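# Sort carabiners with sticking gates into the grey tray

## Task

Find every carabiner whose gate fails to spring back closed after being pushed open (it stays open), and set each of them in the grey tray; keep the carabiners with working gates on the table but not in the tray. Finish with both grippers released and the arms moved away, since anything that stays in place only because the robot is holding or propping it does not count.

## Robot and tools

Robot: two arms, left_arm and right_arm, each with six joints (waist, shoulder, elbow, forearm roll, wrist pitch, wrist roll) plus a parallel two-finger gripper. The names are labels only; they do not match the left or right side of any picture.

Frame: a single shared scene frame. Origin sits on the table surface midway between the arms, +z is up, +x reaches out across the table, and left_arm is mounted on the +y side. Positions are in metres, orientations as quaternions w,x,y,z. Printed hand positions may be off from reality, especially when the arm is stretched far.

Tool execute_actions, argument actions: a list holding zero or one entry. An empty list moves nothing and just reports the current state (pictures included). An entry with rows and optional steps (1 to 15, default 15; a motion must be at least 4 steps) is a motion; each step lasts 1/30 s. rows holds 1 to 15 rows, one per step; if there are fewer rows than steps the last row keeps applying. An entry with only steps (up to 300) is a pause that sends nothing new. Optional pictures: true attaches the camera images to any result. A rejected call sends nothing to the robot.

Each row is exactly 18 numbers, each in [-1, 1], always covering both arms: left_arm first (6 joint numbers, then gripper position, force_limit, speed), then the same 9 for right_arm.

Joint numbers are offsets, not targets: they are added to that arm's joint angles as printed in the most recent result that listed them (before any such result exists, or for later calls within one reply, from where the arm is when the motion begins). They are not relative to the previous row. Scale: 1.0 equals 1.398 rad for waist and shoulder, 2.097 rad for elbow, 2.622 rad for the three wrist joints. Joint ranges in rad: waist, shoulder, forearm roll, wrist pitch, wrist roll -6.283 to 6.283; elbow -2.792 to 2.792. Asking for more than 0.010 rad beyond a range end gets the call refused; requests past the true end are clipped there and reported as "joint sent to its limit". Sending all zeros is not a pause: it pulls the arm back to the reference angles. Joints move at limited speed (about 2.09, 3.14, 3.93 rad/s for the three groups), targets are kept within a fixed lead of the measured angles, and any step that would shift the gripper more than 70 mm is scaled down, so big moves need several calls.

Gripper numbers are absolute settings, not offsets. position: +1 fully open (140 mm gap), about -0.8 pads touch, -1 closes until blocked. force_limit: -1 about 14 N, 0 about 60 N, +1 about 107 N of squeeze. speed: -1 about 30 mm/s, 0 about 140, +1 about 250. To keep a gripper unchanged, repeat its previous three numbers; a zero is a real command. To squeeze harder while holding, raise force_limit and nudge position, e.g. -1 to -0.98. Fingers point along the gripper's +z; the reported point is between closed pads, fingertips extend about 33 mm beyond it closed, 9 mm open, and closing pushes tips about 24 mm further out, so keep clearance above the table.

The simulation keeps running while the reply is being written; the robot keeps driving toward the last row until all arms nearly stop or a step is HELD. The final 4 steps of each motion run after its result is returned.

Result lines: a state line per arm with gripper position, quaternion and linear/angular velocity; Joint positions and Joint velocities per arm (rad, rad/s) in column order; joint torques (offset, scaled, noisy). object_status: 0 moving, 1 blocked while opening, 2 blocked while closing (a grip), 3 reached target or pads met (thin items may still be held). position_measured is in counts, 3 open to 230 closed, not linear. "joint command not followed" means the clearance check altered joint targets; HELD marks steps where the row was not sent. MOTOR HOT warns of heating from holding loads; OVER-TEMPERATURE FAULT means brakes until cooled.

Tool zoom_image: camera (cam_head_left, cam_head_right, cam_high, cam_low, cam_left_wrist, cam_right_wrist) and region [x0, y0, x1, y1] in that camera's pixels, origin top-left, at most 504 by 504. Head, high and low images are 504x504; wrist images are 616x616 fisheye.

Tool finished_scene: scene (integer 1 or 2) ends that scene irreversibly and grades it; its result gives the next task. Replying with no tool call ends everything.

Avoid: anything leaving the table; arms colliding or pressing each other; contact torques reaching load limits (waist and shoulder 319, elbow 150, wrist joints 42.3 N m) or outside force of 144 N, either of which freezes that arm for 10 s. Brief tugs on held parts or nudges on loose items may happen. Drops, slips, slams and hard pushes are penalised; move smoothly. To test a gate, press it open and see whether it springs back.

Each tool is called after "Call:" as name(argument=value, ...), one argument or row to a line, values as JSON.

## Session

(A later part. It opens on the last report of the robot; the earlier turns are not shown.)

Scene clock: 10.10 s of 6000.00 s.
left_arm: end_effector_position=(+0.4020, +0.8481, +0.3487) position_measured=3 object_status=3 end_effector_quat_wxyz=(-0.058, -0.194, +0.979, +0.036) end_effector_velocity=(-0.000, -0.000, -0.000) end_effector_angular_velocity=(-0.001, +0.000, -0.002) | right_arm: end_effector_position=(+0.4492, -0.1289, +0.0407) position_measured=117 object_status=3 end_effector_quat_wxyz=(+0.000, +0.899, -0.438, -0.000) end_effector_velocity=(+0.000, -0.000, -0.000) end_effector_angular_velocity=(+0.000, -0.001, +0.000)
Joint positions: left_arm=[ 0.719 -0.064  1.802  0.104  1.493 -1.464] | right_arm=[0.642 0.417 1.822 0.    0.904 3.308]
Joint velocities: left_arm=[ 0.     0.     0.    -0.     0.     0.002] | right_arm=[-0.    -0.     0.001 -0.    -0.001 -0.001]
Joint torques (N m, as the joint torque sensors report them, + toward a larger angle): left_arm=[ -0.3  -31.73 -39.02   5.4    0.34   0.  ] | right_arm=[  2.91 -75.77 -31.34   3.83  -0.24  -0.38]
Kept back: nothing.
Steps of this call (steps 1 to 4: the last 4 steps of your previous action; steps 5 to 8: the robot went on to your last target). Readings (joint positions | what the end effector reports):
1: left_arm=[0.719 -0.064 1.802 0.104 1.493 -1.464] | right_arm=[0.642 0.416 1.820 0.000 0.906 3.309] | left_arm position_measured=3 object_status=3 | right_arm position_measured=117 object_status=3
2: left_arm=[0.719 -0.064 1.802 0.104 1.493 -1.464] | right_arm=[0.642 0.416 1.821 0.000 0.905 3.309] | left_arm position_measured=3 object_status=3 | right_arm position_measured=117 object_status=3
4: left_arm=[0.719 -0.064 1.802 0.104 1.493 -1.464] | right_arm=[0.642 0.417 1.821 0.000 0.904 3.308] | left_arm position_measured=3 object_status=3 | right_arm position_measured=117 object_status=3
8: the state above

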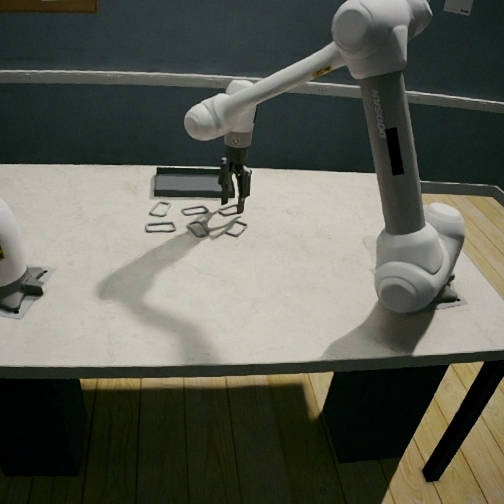

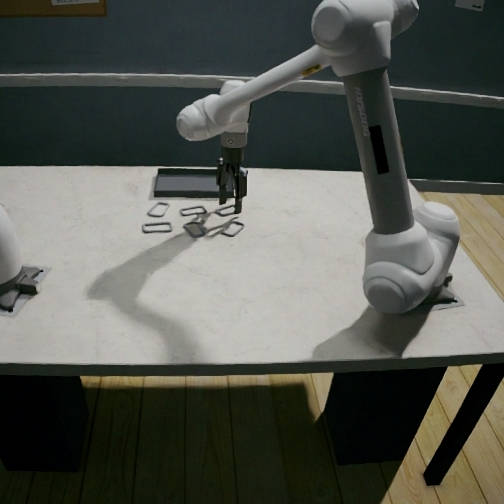

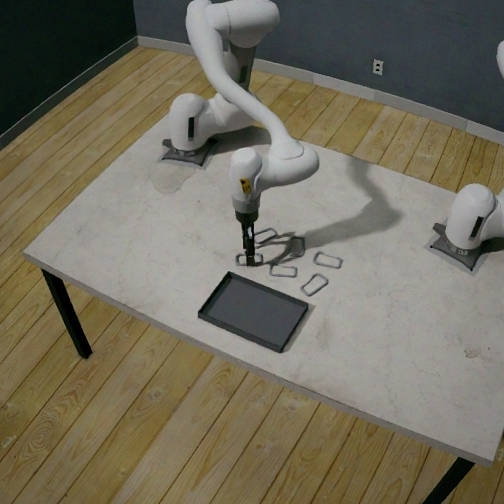

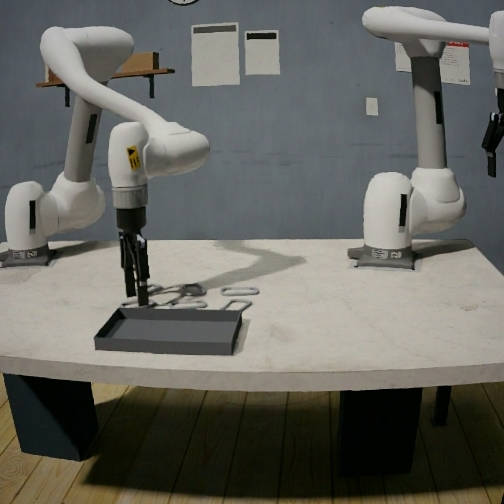

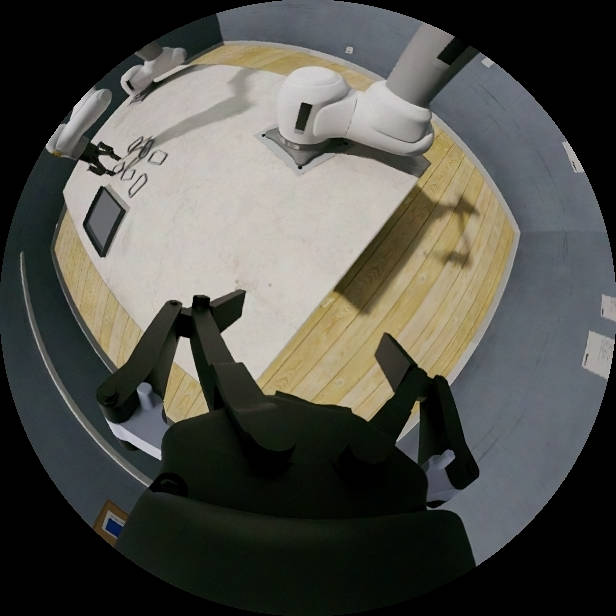

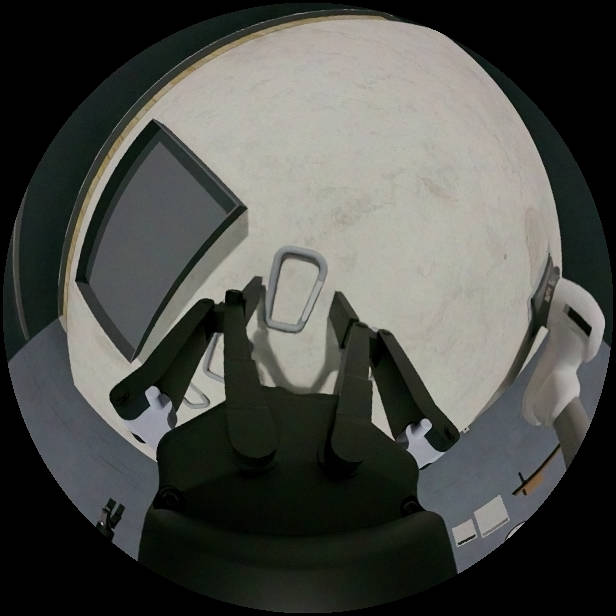

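Call:
execute_actions(
  actions=[
    {"rows":[[0,0,0,0,0,0,1,0,0,0,0.0014,0.0005,0,-0.0012,0,0.1,-0.3,0],[0,0,0,0,0,0,1,0,0,0,0.0014,0.0005,0,-0.0012,0,-0.45,-0.3,0]],"steps":15},
  ],
)

Call:
execute_actions(
  actions=[
    {"steps":7},
  ],
  pictures=true,
)

Call:
zoom_image(
  camera="cam_right_wrist",
  region=[200,180,420,400],
)

Call:
execute_actions(
  actions=[
    {"rows":[[0,0,0,0,0,0,1,0,0,0,-0.0012,-0.0005,0,0.001,0,0.1,-0.3,0]],"steps":15},
  ],
)

Call:
execute_actions(
  actions=[
    {"steps":8},
  ],
  pictures=true,
)

Call:
zoom_image(
  camera="cam_right_wrist",
  region=[200,180,420,400],
)

Scene clock: 10.73 s of 6000.00 s.
left_arm: end_effector_position=(+0.4020, +0.8481, +0.3487) position_measured=3 object_status=3 end_effector_quat_wxyz=(-0.058, -0.194, +0.979, +0.036) end_effector_velocity=(-0.000, +0.000, +0.001) end_effector_angular_velocity=(+0.001, -0.001, +0.001) | right_arm: end_effector_position=(+0.4498, -0.1283, +0.0395) position_measured=180 object_status=0 end_effector_quat_wxyz=(-0.000, +0.899, -0.438, +0.000) end_effector_velocity=(+0.000, -0.000, +0.002) end_effector_angular_velocity=(+0.001, -0.001, +0.001)
Joint positions: left_arm=[ 0.719 -0.064  1.802  0.104  1.493 -1.464] | right_arm=[0.642 0.419 1.822 0.    0.9   3.308]
Joint velocities: left_arm=[ 0.    -0.001  0.     0.    -0.    -0.001] | right_arm=[-0.    -0.002  0.     0.     0.    -0.001]
Joint torques (N m, as the joint torque sensors report them, + toward a larger angle): left_arm=[ -0.14 -32.38 -39.45   5.47   0.42   0.  ] | right_arm=[ 6.34 10.19 27.68  3.63  5.01 -0.42]
Steps of this call (steps 1 to 8: the robot went on to your last target; steps 9 to 19: the first 11 steps of this action). Readings (joint positions | what the end effector reports):
9: left_arm=[0.719 -0.064 1.802 0.104 1.493 -1.464] | right_arm=[0.642 0.417 1.822 0.000 0.904 3.308] | left_arm position_measured=3 object_status=3 | right_arm position_measured=117 object_status=3
10: left_arm=[0.719 -0.064 1.802 0.104 1.493 -1.464] | right_arm=[0.642 0.418 1.822 0.000 0.903 3.308] | left_arm position_measured=3 object_status=3 | right_arm position_measured=117 object_status=0
12: left_arm=[0.719 -0.064 1.802 0.104 1.493 -1.464] | right_arm=[0.642 0.418 1.822 0.000 0.902 3.308] | left_arm position_measured=3 object_status=3 | right_arm position_measured=127 object_status=0
16: left_arm=[0.719 -0.064 1.802 0.104 1.493 -1.464] | right_arm=[0.642 0.419 1.822 0.000 0.900 3.308] | left_arm position_measured=3 object_status=3 | right_arm position_measured=157 object_status=0
19: the state above

Scene clock: 10.97 s of 6000.00 s.
left_arm: end_effector_position=(+0.4020, +0.8481, +0.3487) position_measured=3 object_status=3 end_effector_quat_wxyz=(-0.058, -0.194, +0.979, +0.036) end_effector_velocity=(+0.000, -0.001, +0.000) end_effector_angular_velocity=(+0.000, -0.000, +0.001) | right_arm: end_effector_position=(+0.4495, -0.1286, +0.0392) position_measured=181 object_status=2 end_effector_quat_wxyz=(-0.000, +0.899, -0.438, -0.000) end_effector_velocity=(-0.002, -0.001, -0.002) end_effector_angular_velocity=(-0.003, +0.003, -0.001)
Joint positions: left_arm=[ 0.719 -0.064  1.802  0.104  1.493 -1.464] | right_arm=[0.642 0.419 1.822 0.    0.9   3.308]
Joint velocities: left_arm=[-0.001 -0.    -0.    -0.     0.    -0.002] | right_arm=[0.    0.001 0.002 0.    0.001 0.001]
Joint torques (N m, as the joint torque sensors report them, + toward a larger angle): left_arm=[  0.27 -32.81 -38.99   5.37   0.33  -0.02] | right_arm=[ 6.42 15.02 39.68  3.76  9.01 -0.62]
Kept back: nothing.
Steps of this call (steps 1 to 4: the last 4 steps of your previous action; steps 5 to 7: the robot went on to your last target). Readings (joint positions | what the end effector reports):
1: left_arm=[0.719 -0.064 1.802 0.104 1.493 -1.464] | right_arm=[0.642 0.419 1.822 0.000 0.900 3.308] | left_arm position_measured=3 object_status=3 | right_arm position_measured=181 object_status=0
2: left_arm=[0.719 -0.064 1.802 0.104 1.493 -1.464] | right_arm=[0.642 0.419 1.822 0.000 0.900 3.308] | left_arm position_measured=3 object_status=3 | right_arm position_measured=181 object_status=0
4: left_arm=[0.719 -0.064 1.802 0.104 1.493 -1.464] | right_arm=[0.642 0.419 1.822 0.000 0.900 3.308] | left_arm position_measured=3 object_status=3 | right_arm position_measured=181 object_status=0
7: the state above

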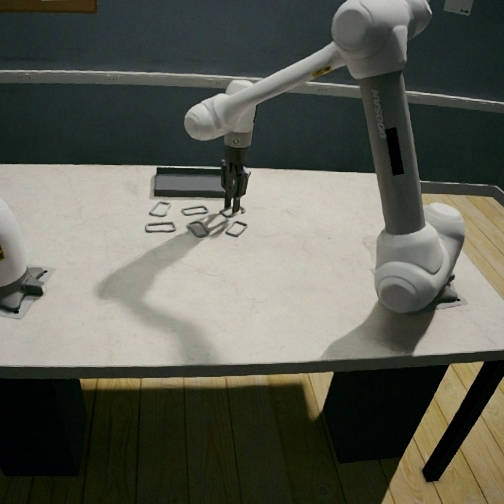

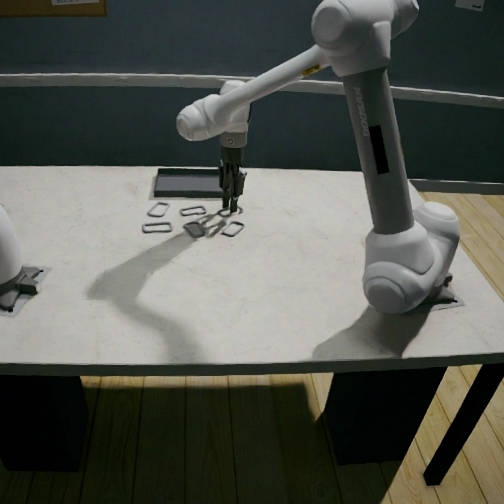

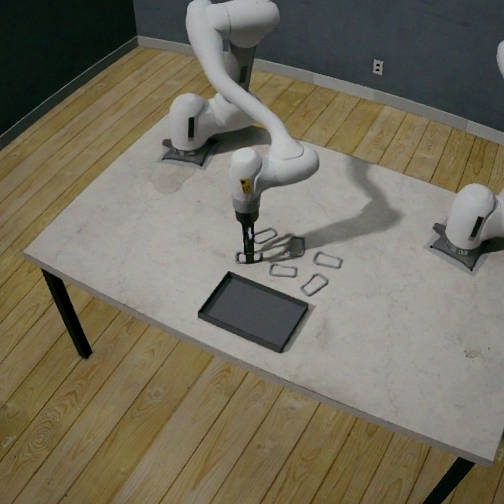

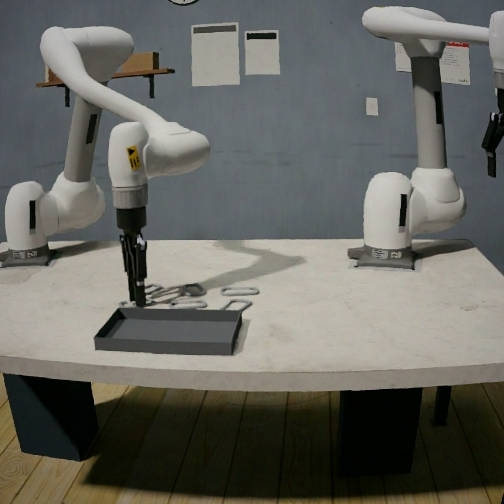

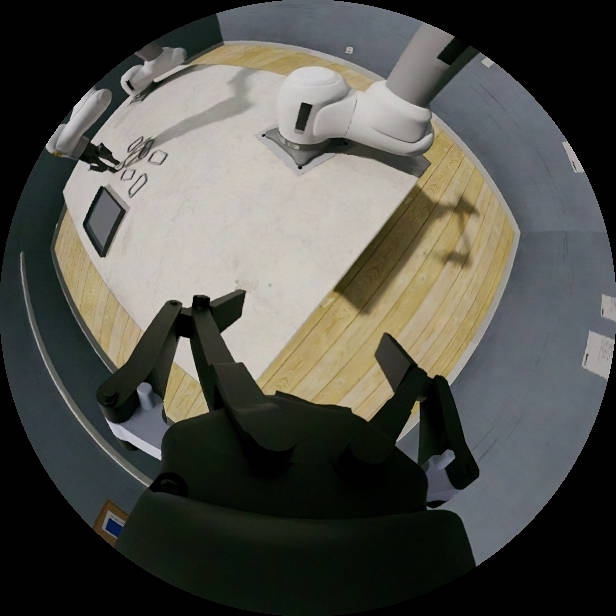

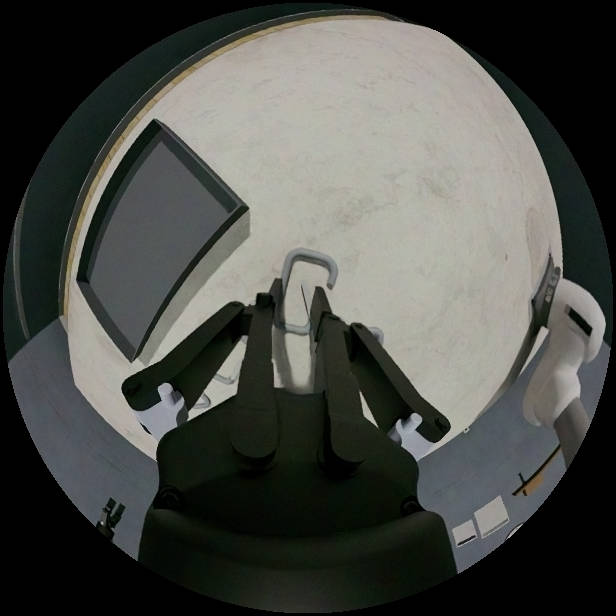

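Region (200, 180, 420, 400) of cam_right_wrist's 616x616 image, scaled by 2.291, with more detail than that image has.

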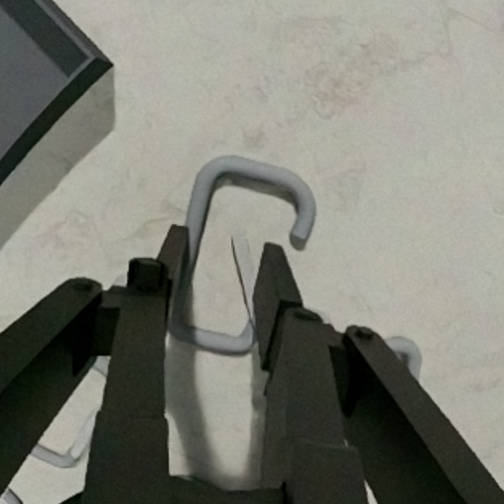

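Scene clock: 11.33 s of 6000.00 s.
left_arm: end_effector_position=(+0.4020, +0.8481, +0.3487) position_measured=3 object_status=3 end_effector_quat_wxyz=(-0.058, -0.194, +0.979, +0.036) end_effector_velocity=(+0.001, -0.001, -0.000) end_effector_angular_velocity=(-0.001, +0.000, -0.000) | right_arm: end_effector_position=(+0.4494, -0.1287, +0.0405) position_measured=117 object_status=0 end_effector_quat_wxyz=(+0.000, +0.899, -0.438, -0.000) end_effector_velocity=(+0.001, +0.001, +0.002) end_effector_angular_velocity=(+0.002, -0.002, +0.001)
Joint positions: left_arm=[ 0.719 -0.064  1.802  0.104  1.493 -1.464] | right_arm=[0.642 0.417 1.821 0.    0.903 3.308]
Joint velocities: left_arm=[-0.001  0.001  0.    -0.001 -0.    -0.001] | right_arm=[ 0.    -0.001 -0.002 -0.     0.    -0.   ]
Joint torques (N m, as the joint torque sensors report them, + toward a larger angle): left_arm=[  0.11 -32.04 -38.93   5.46   0.35   0.  ] | right_arm=[  1.28 -75.27 -30.74   3.8   -0.19  -0.18]
Steps of this call (steps 1 to 11: the first 11 steps of this action). Readings (joint positions | what the end effector reports):
1: left_arm=[0.719 -0.064 1.802 0.104 1.493 -1.464] | right_arm=[0.642 0.419 1.822 0.000 0.900 3.308] | left_arm position_measured=3 object_status=3 | right_arm position_measured=181 object_status=0
2: left_arm=[0.719 -0.064 1.802 0.104 1.493 -1.464] | right_arm=[0.642 0.419 1.823 0.000 0.902 3.308] | left_arm position_measured=3 object_status=3 | right_arm position_measured=181 object_status=0
4: left_arm=[0.719 -0.064 1.802 0.104 1.493 -1.464] | right_arm=[0.642 0.418 1.823 0.000 0.903 3.308] | left_arm position_measured=3 object_status=3 | right_arm position_measured=164 object_status=0
8: left_arm=[0.719 -0.064 1.802 0.104 1.493 -1.464] | right_arm=[0.642 0.418 1.822 0.000 0.903 3.308] | left_arm position_measured=3 object_status=3 | right_arm position_measured=133 object_status=0
11: the state above

Scene clock: 11.60 s of 6000.00 s.
left_arm: end_effector_position=(+0.4020, +0.8481, +0.3487) position_measured=3 object_status=3 end_effector_quat_wxyz=(-0.058, -0.194, +0.979, +0.036) end_effector_velocity=(+0.000, +0.000, -0.000) end_effector_angular_velocity=(-0.000, +0.001, +0.001) | right_arm: end_effector_position=(+0.4495, -0.1286, +0.0408) position_measured=117 object_status=3 end_effector_quat_wxyz=(-0.000, +0.899, -0.438, -0.000) end_effector_velocity=(+0.000, +0.000, +0.001) end_effector_angular_velocity=(+0.000, -0.001, +0.001)
Joint positions: left_arm=[ 0.719 -0.064  1.802  0.104  1.493 -1.464] | right_arm=[0.642 0.417 1.821 0.    0.903 3.308]
Joint velocities: left_arm=[ 0.     0.001  0.     0.     0.    -0.001] | right_arm=[ 0.    -0.001 -0.    -0.001  0.    -0.001]
Joint torques (N m, as the joint torque sensors report them, + toward a larger angle): left_arm=[ -0.1  -32.8  -39.1    5.49   0.38   0.  ] | right_arm=[  4.11 -75.73 -31.17   3.45   0.    -0.24]
Kept back: nothing.
Steps of this call (steps 1 to 4: the last 4 steps of your previous action; steps 5 to 8: the robot went on to your last target). Readings (joint positions | what the end effector reports):
1: left_arm=[0.719 -0.064 1.802 0.104 1.493 -1.464] | right_arm=[0.642 0.417 1.821 0.000 0.903 3.308] | left_arm position_measured=3 object_status=3 | right_arm position_measured=117 object_status=0
2: left_arm=[0.719 -0.064 1.802 0.104 1.493 -1.464] | right_arm=[0.642 0.417 1.821 0.000 0.903 3.308] | left_arm position_measured=3 object_status=3 | right_arm position_measured=117 object_status=0
4: left_arm=[0.719 -0.064 1.802 0.104 1.493 -1.464] | right_arm=[0.642 0.417 1.821 0.000 0.903 3.308] | left_arm position_measured=3 object_status=3 | right_arm position_measured=117 object_status=0
8: the state above

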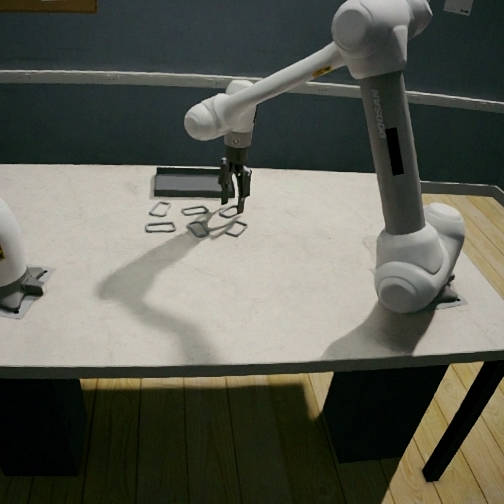

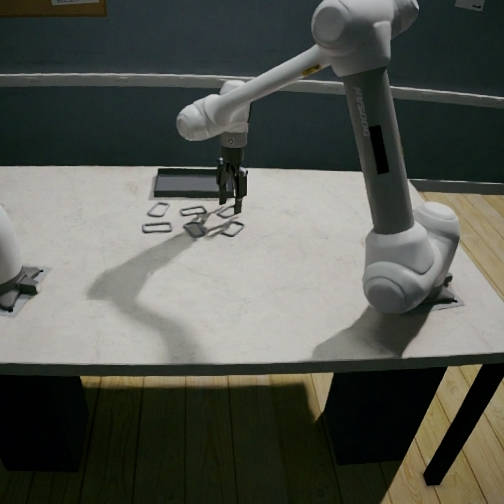

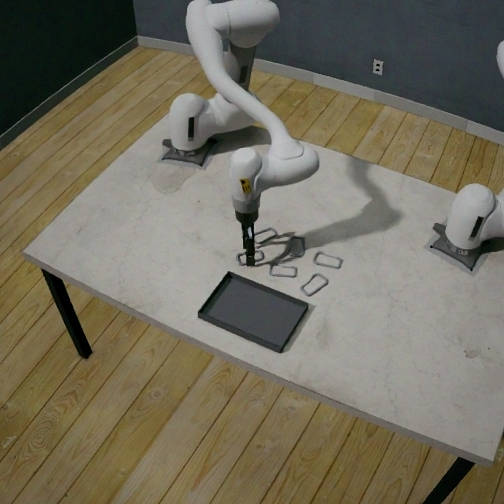

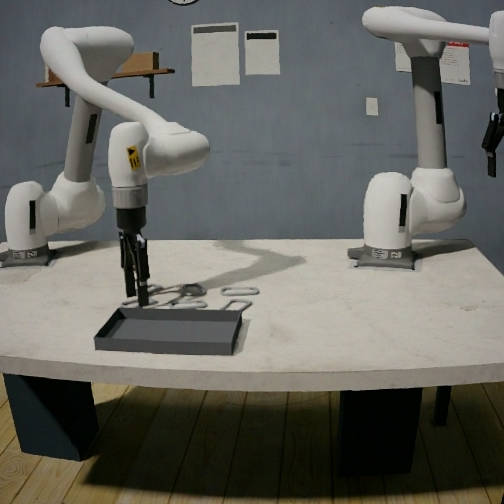

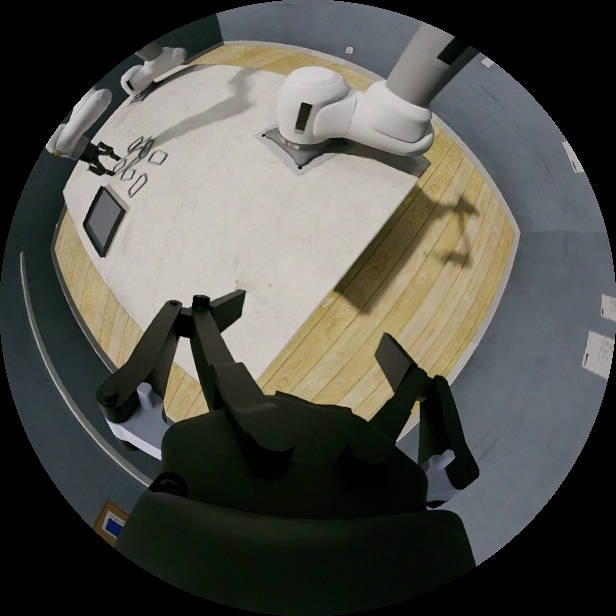

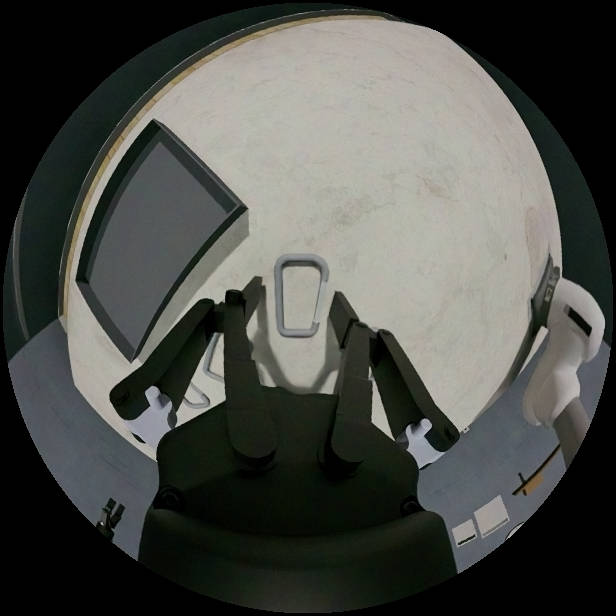

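Region (200, 180, 420, 400) of cam_right_wrist's 616x616 image, scaled by 2.291, with more detail than that image has.

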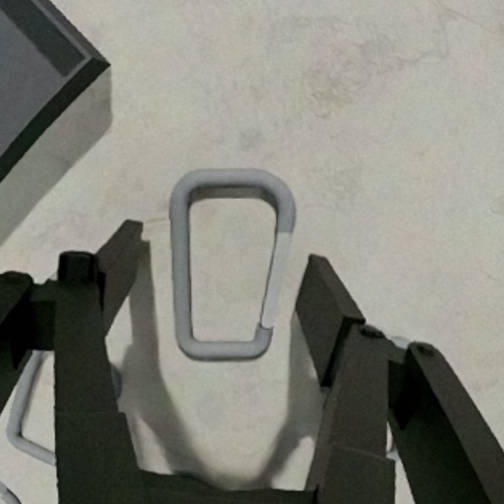

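Call:
execute_actions(
  actions=[
    {"rows":[[0,0,0,0,0,0,1,0,0,0,-0.0265,-0.019,0,0.029,0,0.1,-0.3,0],[0,0,0,0,0,0,1,0,0,0,-0.0265,-0.019,0,0.029,0,0.1,-0.3,0],[0,0,0,0,0,0,1,0,0,0,-0.0265,-0.019,0,0.029,0,0.1,-0.3,0],[0,0,0,0,0,0,1,0,0,0,-0.0265,-0.019,0,0.029,0,0.1,-0.3,0],[0,0,0,0,0,0,1,0,0,0.0783,0.068,-0.1232,0,0.0625,0.0953,0.1,-0.3,0]],"steps":15},
  ],
)

Call:
execute_actions(
  actions=[
    {"steps":12},
  ],
  pictures=true,
)

Call:
zoom_image(
  camera="cam_right_wrist",
  region=[200,180,420,400],
)

Scene clock: 12.27 s of 6000.00 s.
left_arm: end_effector_position=(+0.4020, +0.8481, +0.3487) position_measured=3 object_status=3 end_effector_quat_wxyz=(-0.058, -0.194, +0.979, +0.036) end_effector_velocity=(+0.000, +0.001, -0.002) end_effector_angular_velocity=(-0.001, +0.003, +0.001) | right_arm: end_effector_position=(+0.4546, -0.0529, +0.0872) position_measured=117 object_status=3 end_effector_quat_wxyz=(-0.001, +0.880, -0.474, +0.000) end_effector_velocity=(-0.020, +0.417, +0.032) end_effector_angular_velocity=(-0.012, +0.013, -0.462)
Joint positions: left_arm=[ 0.719 -0.064  1.802  0.104  1.493 -1.464] | right_arm=[0.705 0.457 1.657 0.    1.025 3.452]
Joint velocities: left_arm=[ 0.001  0.004 -0.     0.001 -0.     0.   ] | right_arm=[ 0.367  0.433 -0.746  0.001  0.331  0.829]
Joint torques (N m, as the joint torque sensors report them, + toward a larger angle): left_arm=[ -0.91 -32.59 -39.08   5.44   0.39  -0.04] | right_arm=[  2.27 -87.97 -33.98   3.76  -0.27  -0.34]
Steps of this call (steps 1 to 9: the robot went on to your last target; steps 10 to 20: the first 11 steps of this action). Readings (joint positions | what the end effector reports):
10: left_arm=[0.719 -0.064 1.802 0.104 1.493 -1.464] | right_arm=[0.642 0.417 1.821 0.000 0.903 3.308] | left_arm position_measured=3 object_status=3 | right_arm position_measured=117 object_status=3
11: left_arm=[0.719 -0.064 1.802 0.104 1.493 -1.464] | right_arm=[0.642 0.414 1.818 0.000 0.910 3.308] | left_arm position_measured=3 object_status=3 | right_arm position_measured=117 object_status=3
13: left_arm=[0.719 -0.064 1.802 0.104 1.493 -1.464] | right_arm=[0.642 0.395 1.797 0.000 0.947 3.308] | left_arm position_measured=3 object_status=3 | right_arm position_measured=117 object_status=3
17: left_arm=[0.719 -0.064 1.802 0.104 1.493 -1.464] | right_arm=[0.665 0.405 1.734 0.000 0.990 3.362] | left_arm position_measured=3 object_status=3 | right_arm position_measured=117 object_status=3
20: the state above

Scene clock: 12.67 s of 6000.00 s.
left_arm: end_effector_position=(+0.4020, +0.8481, +0.3487) position_measured=3 object_status=3 end_effector_quat_wxyz=(-0.058, -0.194, +0.979, +0.036) end_effector_velocity=(-0.000, +0.000, -0.000) end_effector_angular_velocity=(-0.000, +0.001, +0.002) | right_arm: end_effector_position=(+0.4494, -0.0008, +0.0904) position_measured=117 object_status=3 end_effector_quat_wxyz=(+0.000, +0.866, -0.500, -0.000) end_effector_velocity=(-0.000, +0.002, +0.000) end_effector_angular_velocity=(-0.000, -0.000, -0.002)
Joint positions: left_arm=[ 0.719 -0.064  1.802  0.104  1.493 -1.464] | right_arm=[0.751 0.512 1.563 0.    1.067 3.557]
Joint velocities: left_arm=[ 0.001  0.001  0.     0.     0.    -0.002] | right_arm=[ 0.002  0.002 -0.004 -0.     0.002  0.005]
Joint torques (N m, as the joint torque sensors report them, + toward a larger angle): left_arm=[ -0.93 -32.06 -39.17   5.38   0.42   0.1 ] | right_arm=[  2.89 -87.19 -34.38   3.92  -0.12  -0.16]
Kept back: nothing.
Steps of this call (steps 1 to 4: the last 4 steps of your previous action; steps 5 to 12: the robot went on to your last target). Readings (joint positions | what the end effector reports):
1: left_arm=[0.719 -0.064 1.802 0.104 1.493 -1.464] | right_arm=[0.717 0.472 1.632 0.000 1.036 3.480] | left_arm position_measured=3 object_status=3 | right_arm position_measured=117 object_status=3
2: left_arm=[0.719 -0.064 1.802 0.104 1.493 -1.464] | right_arm=[0.728 0.485 1.609 0.000 1.046 3.505] | left_arm position_measured=3 object_status=3 | right_arm position_measured=117 object_status=3
4: left_arm=[0.719 -0.064 1.802 0.104 1.493 -1.464] | right_arm=[0.743 0.503 1.578 0.000 1.060 3.540] | left_arm position_measured=3 object_status=3 | right_arm position_measured=117 object_status=3
8: left_arm=[0.719 -0.064 1.802 0.104 1.493 -1.464] | right_arm=[0.750 0.511 1.565 0.000 1.066 3.556] | left_arm position_measured=3 object_status=3 | right_arm position_measured=117 object_status=3
12: the state above

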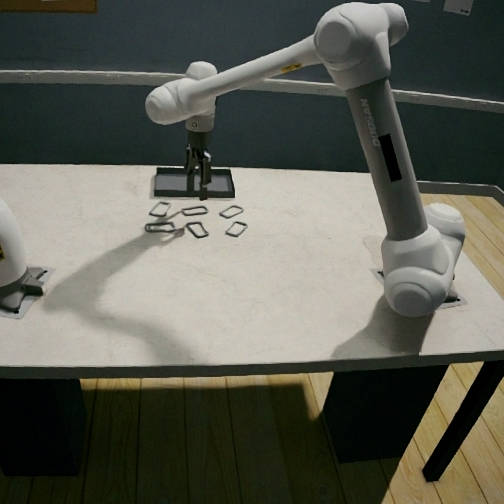

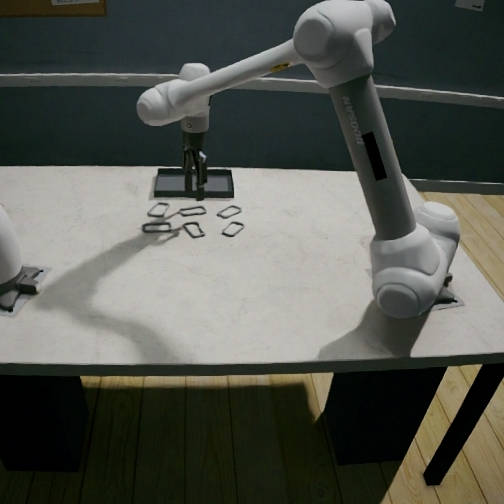

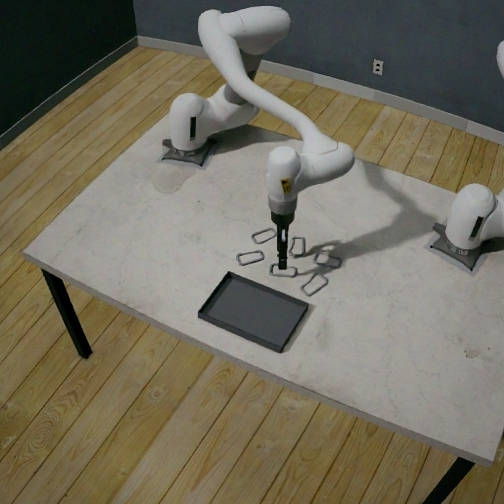

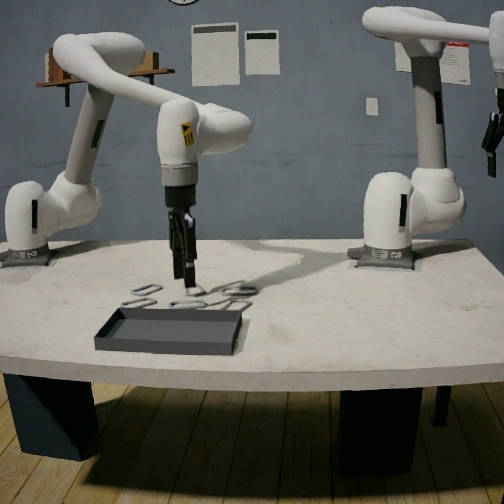

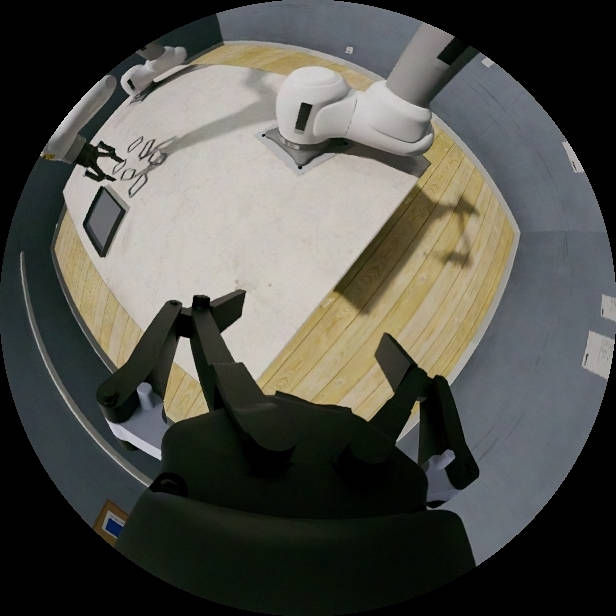

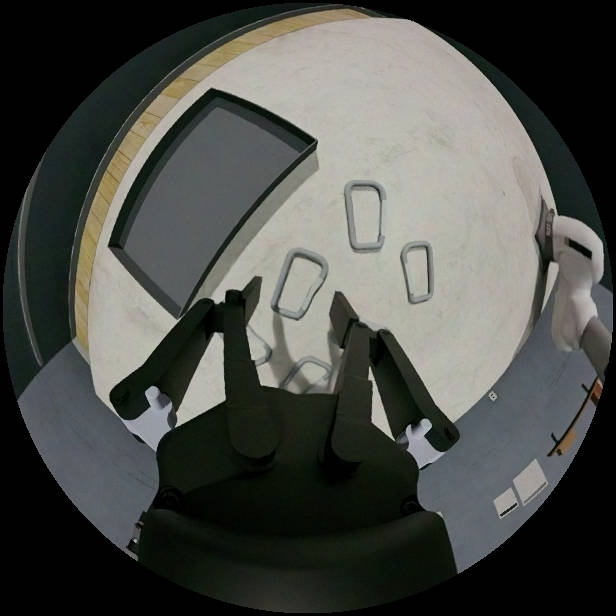

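Region (200, 180, 420, 400) of cam_right_wrist's 616x616 image, scaled by 2.291, with more detail than that image has.

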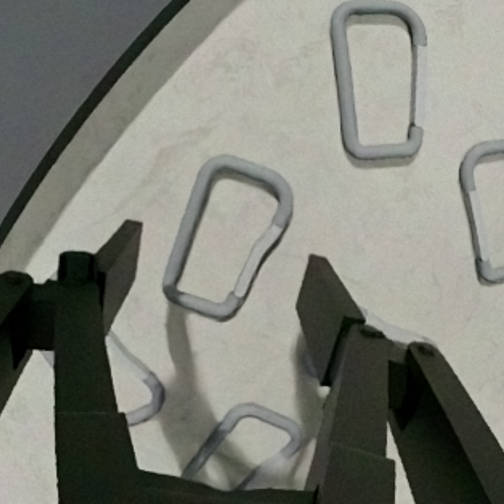

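Call:
execute_actions(
  actions=[
    {"rows":[[0,0,0,0,0,0,1,0,0,0.0083,0,0.004,0,0,0.0579,0.1,-0.3,0],[0,0,0,0,0,0,1,0,0,0.0083,0,0.006,0,-0.003,0.0579,0.1,-0.3,0],[0,0,0,0,0,0,1,0,0,0.0083,0.005,0.008,0,-0.008,0.0579,0.1,-0.3,0],[0,0,0,0,0,0,1,0,0,0.0083,0.027,0.0184,0,-0.0293,0.0579,0.1,-0.3,0]],"steps":15},
  ],
)

Call:
execute_actions(
  actions=[
    {"steps":8},
  ],
  pictures=true,
)

Call:
zoom_image(
  camera="cam_right_wrist",
  region=[200,180,420,400],
)

Scene clock: 13.60 s of 6000.00 s.
left_arm: end_effector_position=(+0.4020, +0.8481, +0.3487) position_measured=3 object_status=3 end_effector_quat_wxyz=(-0.058, -0.194, +0.979, +0.036) end_effector_velocity=(-0.000, +0.001, +0.000) end_effector_angular_velocity=(+0.001, +0.000, +0.001) | right_arm: end_effector_position=(+0.4409, +0.0028, +0.0439) position_measured=117 object_status=3 end_effector_quat_wxyz=(-0.000, +0.829, -0.559, -0.000) end_effector_velocity=(+0.000, +0.003, -0.021) end_effector_angular_velocity=(+0.010, -0.007, -0.024)
Joint positions: left_arm=[ 0.719 -0.064  1.802  0.104  1.493 -1.464] | right_arm=[0.762 0.548 1.6   0.    0.993 3.707]
Joint velocities: left_arm=[ 0.001 -0.     0.     0.001 -0.     0.   ] | right_arm=[ 0.002  0.018  0.016  0.    -0.046  0.026]
Joint torques (N m, as the joint torque sensors report them, + toward a larger angle): left_arm=[ -0.18 -32.8  -38.99   5.44   0.31   0.01] | right_arm=[  3.94 -94.62 -33.93   3.81   0.02  -0.09]
Steps of this call (steps 1 to 17: the robot went on to your last target; steps 18 to 28: the first 11 steps of this action). Readings (joint positions | what the end effector reports):
18: left_arm=[0.719 -0.064 1.802 0.104 1.493 -1.464] | right_arm=[0.751 0.512 1.563 0.000 1.067 3.558] | left_arm position_measured=3 object_status=3 | right_arm position_measured=117 object_status=3
19: left_arm=[0.719 -0.064 1.802 0.104 1.493 -1.464] | right_arm=[0.752 0.512 1.563 0.000 1.067 3.565] | left_arm position_measured=3 object_status=3 | right_arm position_measured=117 object_status=3
21: left_arm=[0.719 -0.064 1.802 0.104 1.493 -1.464] | right_arm=[0.756 0.512 1.567 0.000 1.066 3.619] | left_arm position_measured=3 object_status=3 | right_arm position_measured=117 object_status=3
25: left_arm=[0.719 -0.064 1.802 0.104 1.493 -1.464] | right_arm=[0.762 0.541 1.595 0.000 1.008 3.699] | left_arm position_measured=3 object_status=3 | right_arm position_measured=117 object_status=3
28: the state above

Scene clock: 13.87 s of 6000.00 s.
left_arm: end_effector_position=(+0.4020, +0.8481, +0.3487) position_measured=3 object_status=3 end_effector_quat_wxyz=(-0.058, -0.194, +0.979, +0.036) end_effector_velocity=(-0.001, +0.000, +0.001) end_effector_angular_velocity=(+0.001, -0.001, +0.001) | right_arm: end_effector_position=(+0.4408, +0.0029, +0.0421) position_measured=117 object_status=3 end_effector_quat_wxyz=(-0.000, +0.829, -0.560, -0.000) end_effector_velocity=(-0.000, -0.000, -0.001) end_effector_angular_velocity=(-0.001, +0.000, -0.000)
Joint positions: left_arm=[ 0.719 -0.064  1.802  0.104  1.493 -1.464] | right_arm=[0.762 0.549 1.602 0.    0.99  3.709]
Joint velocities: left_arm=[ 0.001 -0.001  0.     0.001  0.     0.   ] | right_arm=[ 0.     0.001  0.001  0.    -0.001  0.   ]
Joint torques (N m, as the joint torque sensors report them, + toward a larger angle): left_arm=[ -0.11 -32.33 -39.3    5.35   0.27   0.07] | right_arm=[  3.93 -90.78 -33.63   3.74  -0.14  -0.06]
Kept back: nothing.
Steps of this call (steps 1 to 4: the last 4 steps of your previous action; steps 5 to 8: the robot went on to your last target). Readings (joint positions | what the end effector reports):
1: left_arm=[0.719 -0.064 1.802 0.104 1.493 -1.464] | right_arm=[0.762 0.549 1.601 0.000 0.992 3.708] | left_arm position_measured=3 object_status=3 | right_arm position_measured=117 object_status=3
2: left_arm=[0.719 -0.064 1.802 0.104 1.493 -1.464] | right_arm=[0.762 0.549 1.601 0.000 0.991 3.709] | left_arm position_measured=3 object_status=3 | right_arm position_measured=117 object_status=3
4: left_arm=[0.719 -0.064 1.802 0.104 1.493 -1.464] | right_arm=[0.762 0.549 1.602 0.000 0.990 3.709] | left_arm position_measured=3 object_status=3 | right_arm position_measured=117 object_status=3
8: the state above

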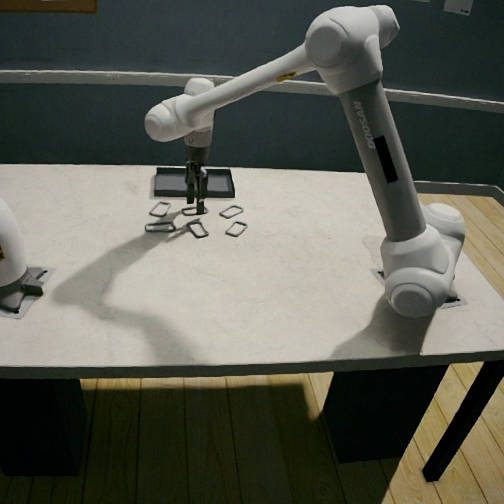

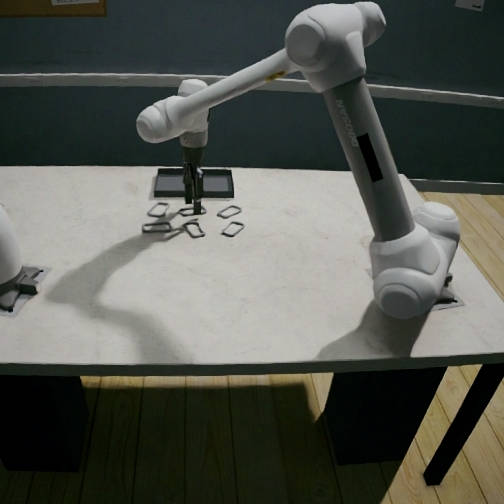

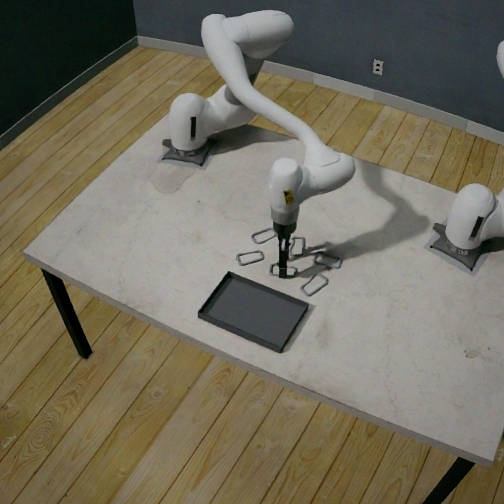

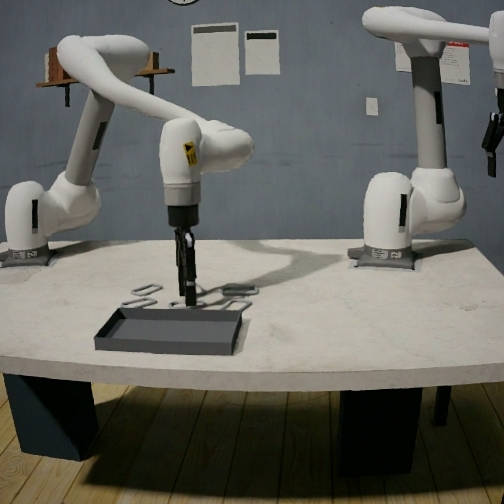

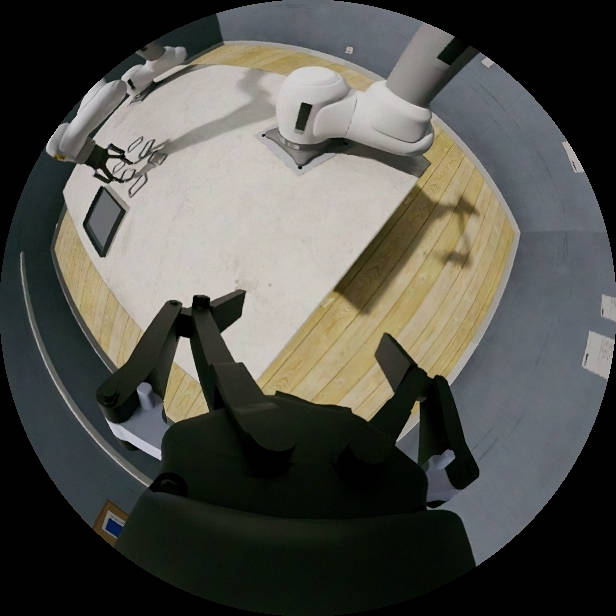

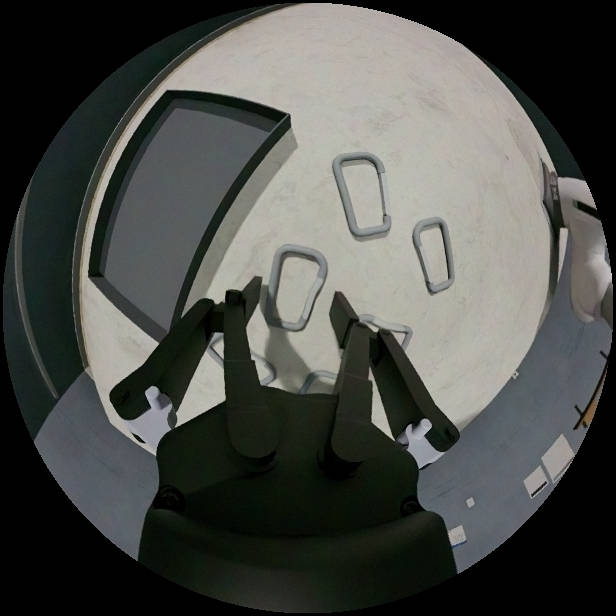

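Region (200, 180, 420, 400) of cam_right_wrist's 616x616 image, scaled by 2.291, with more detail than that image has.

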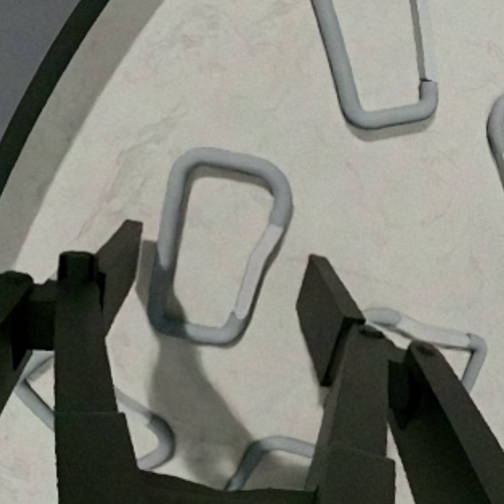

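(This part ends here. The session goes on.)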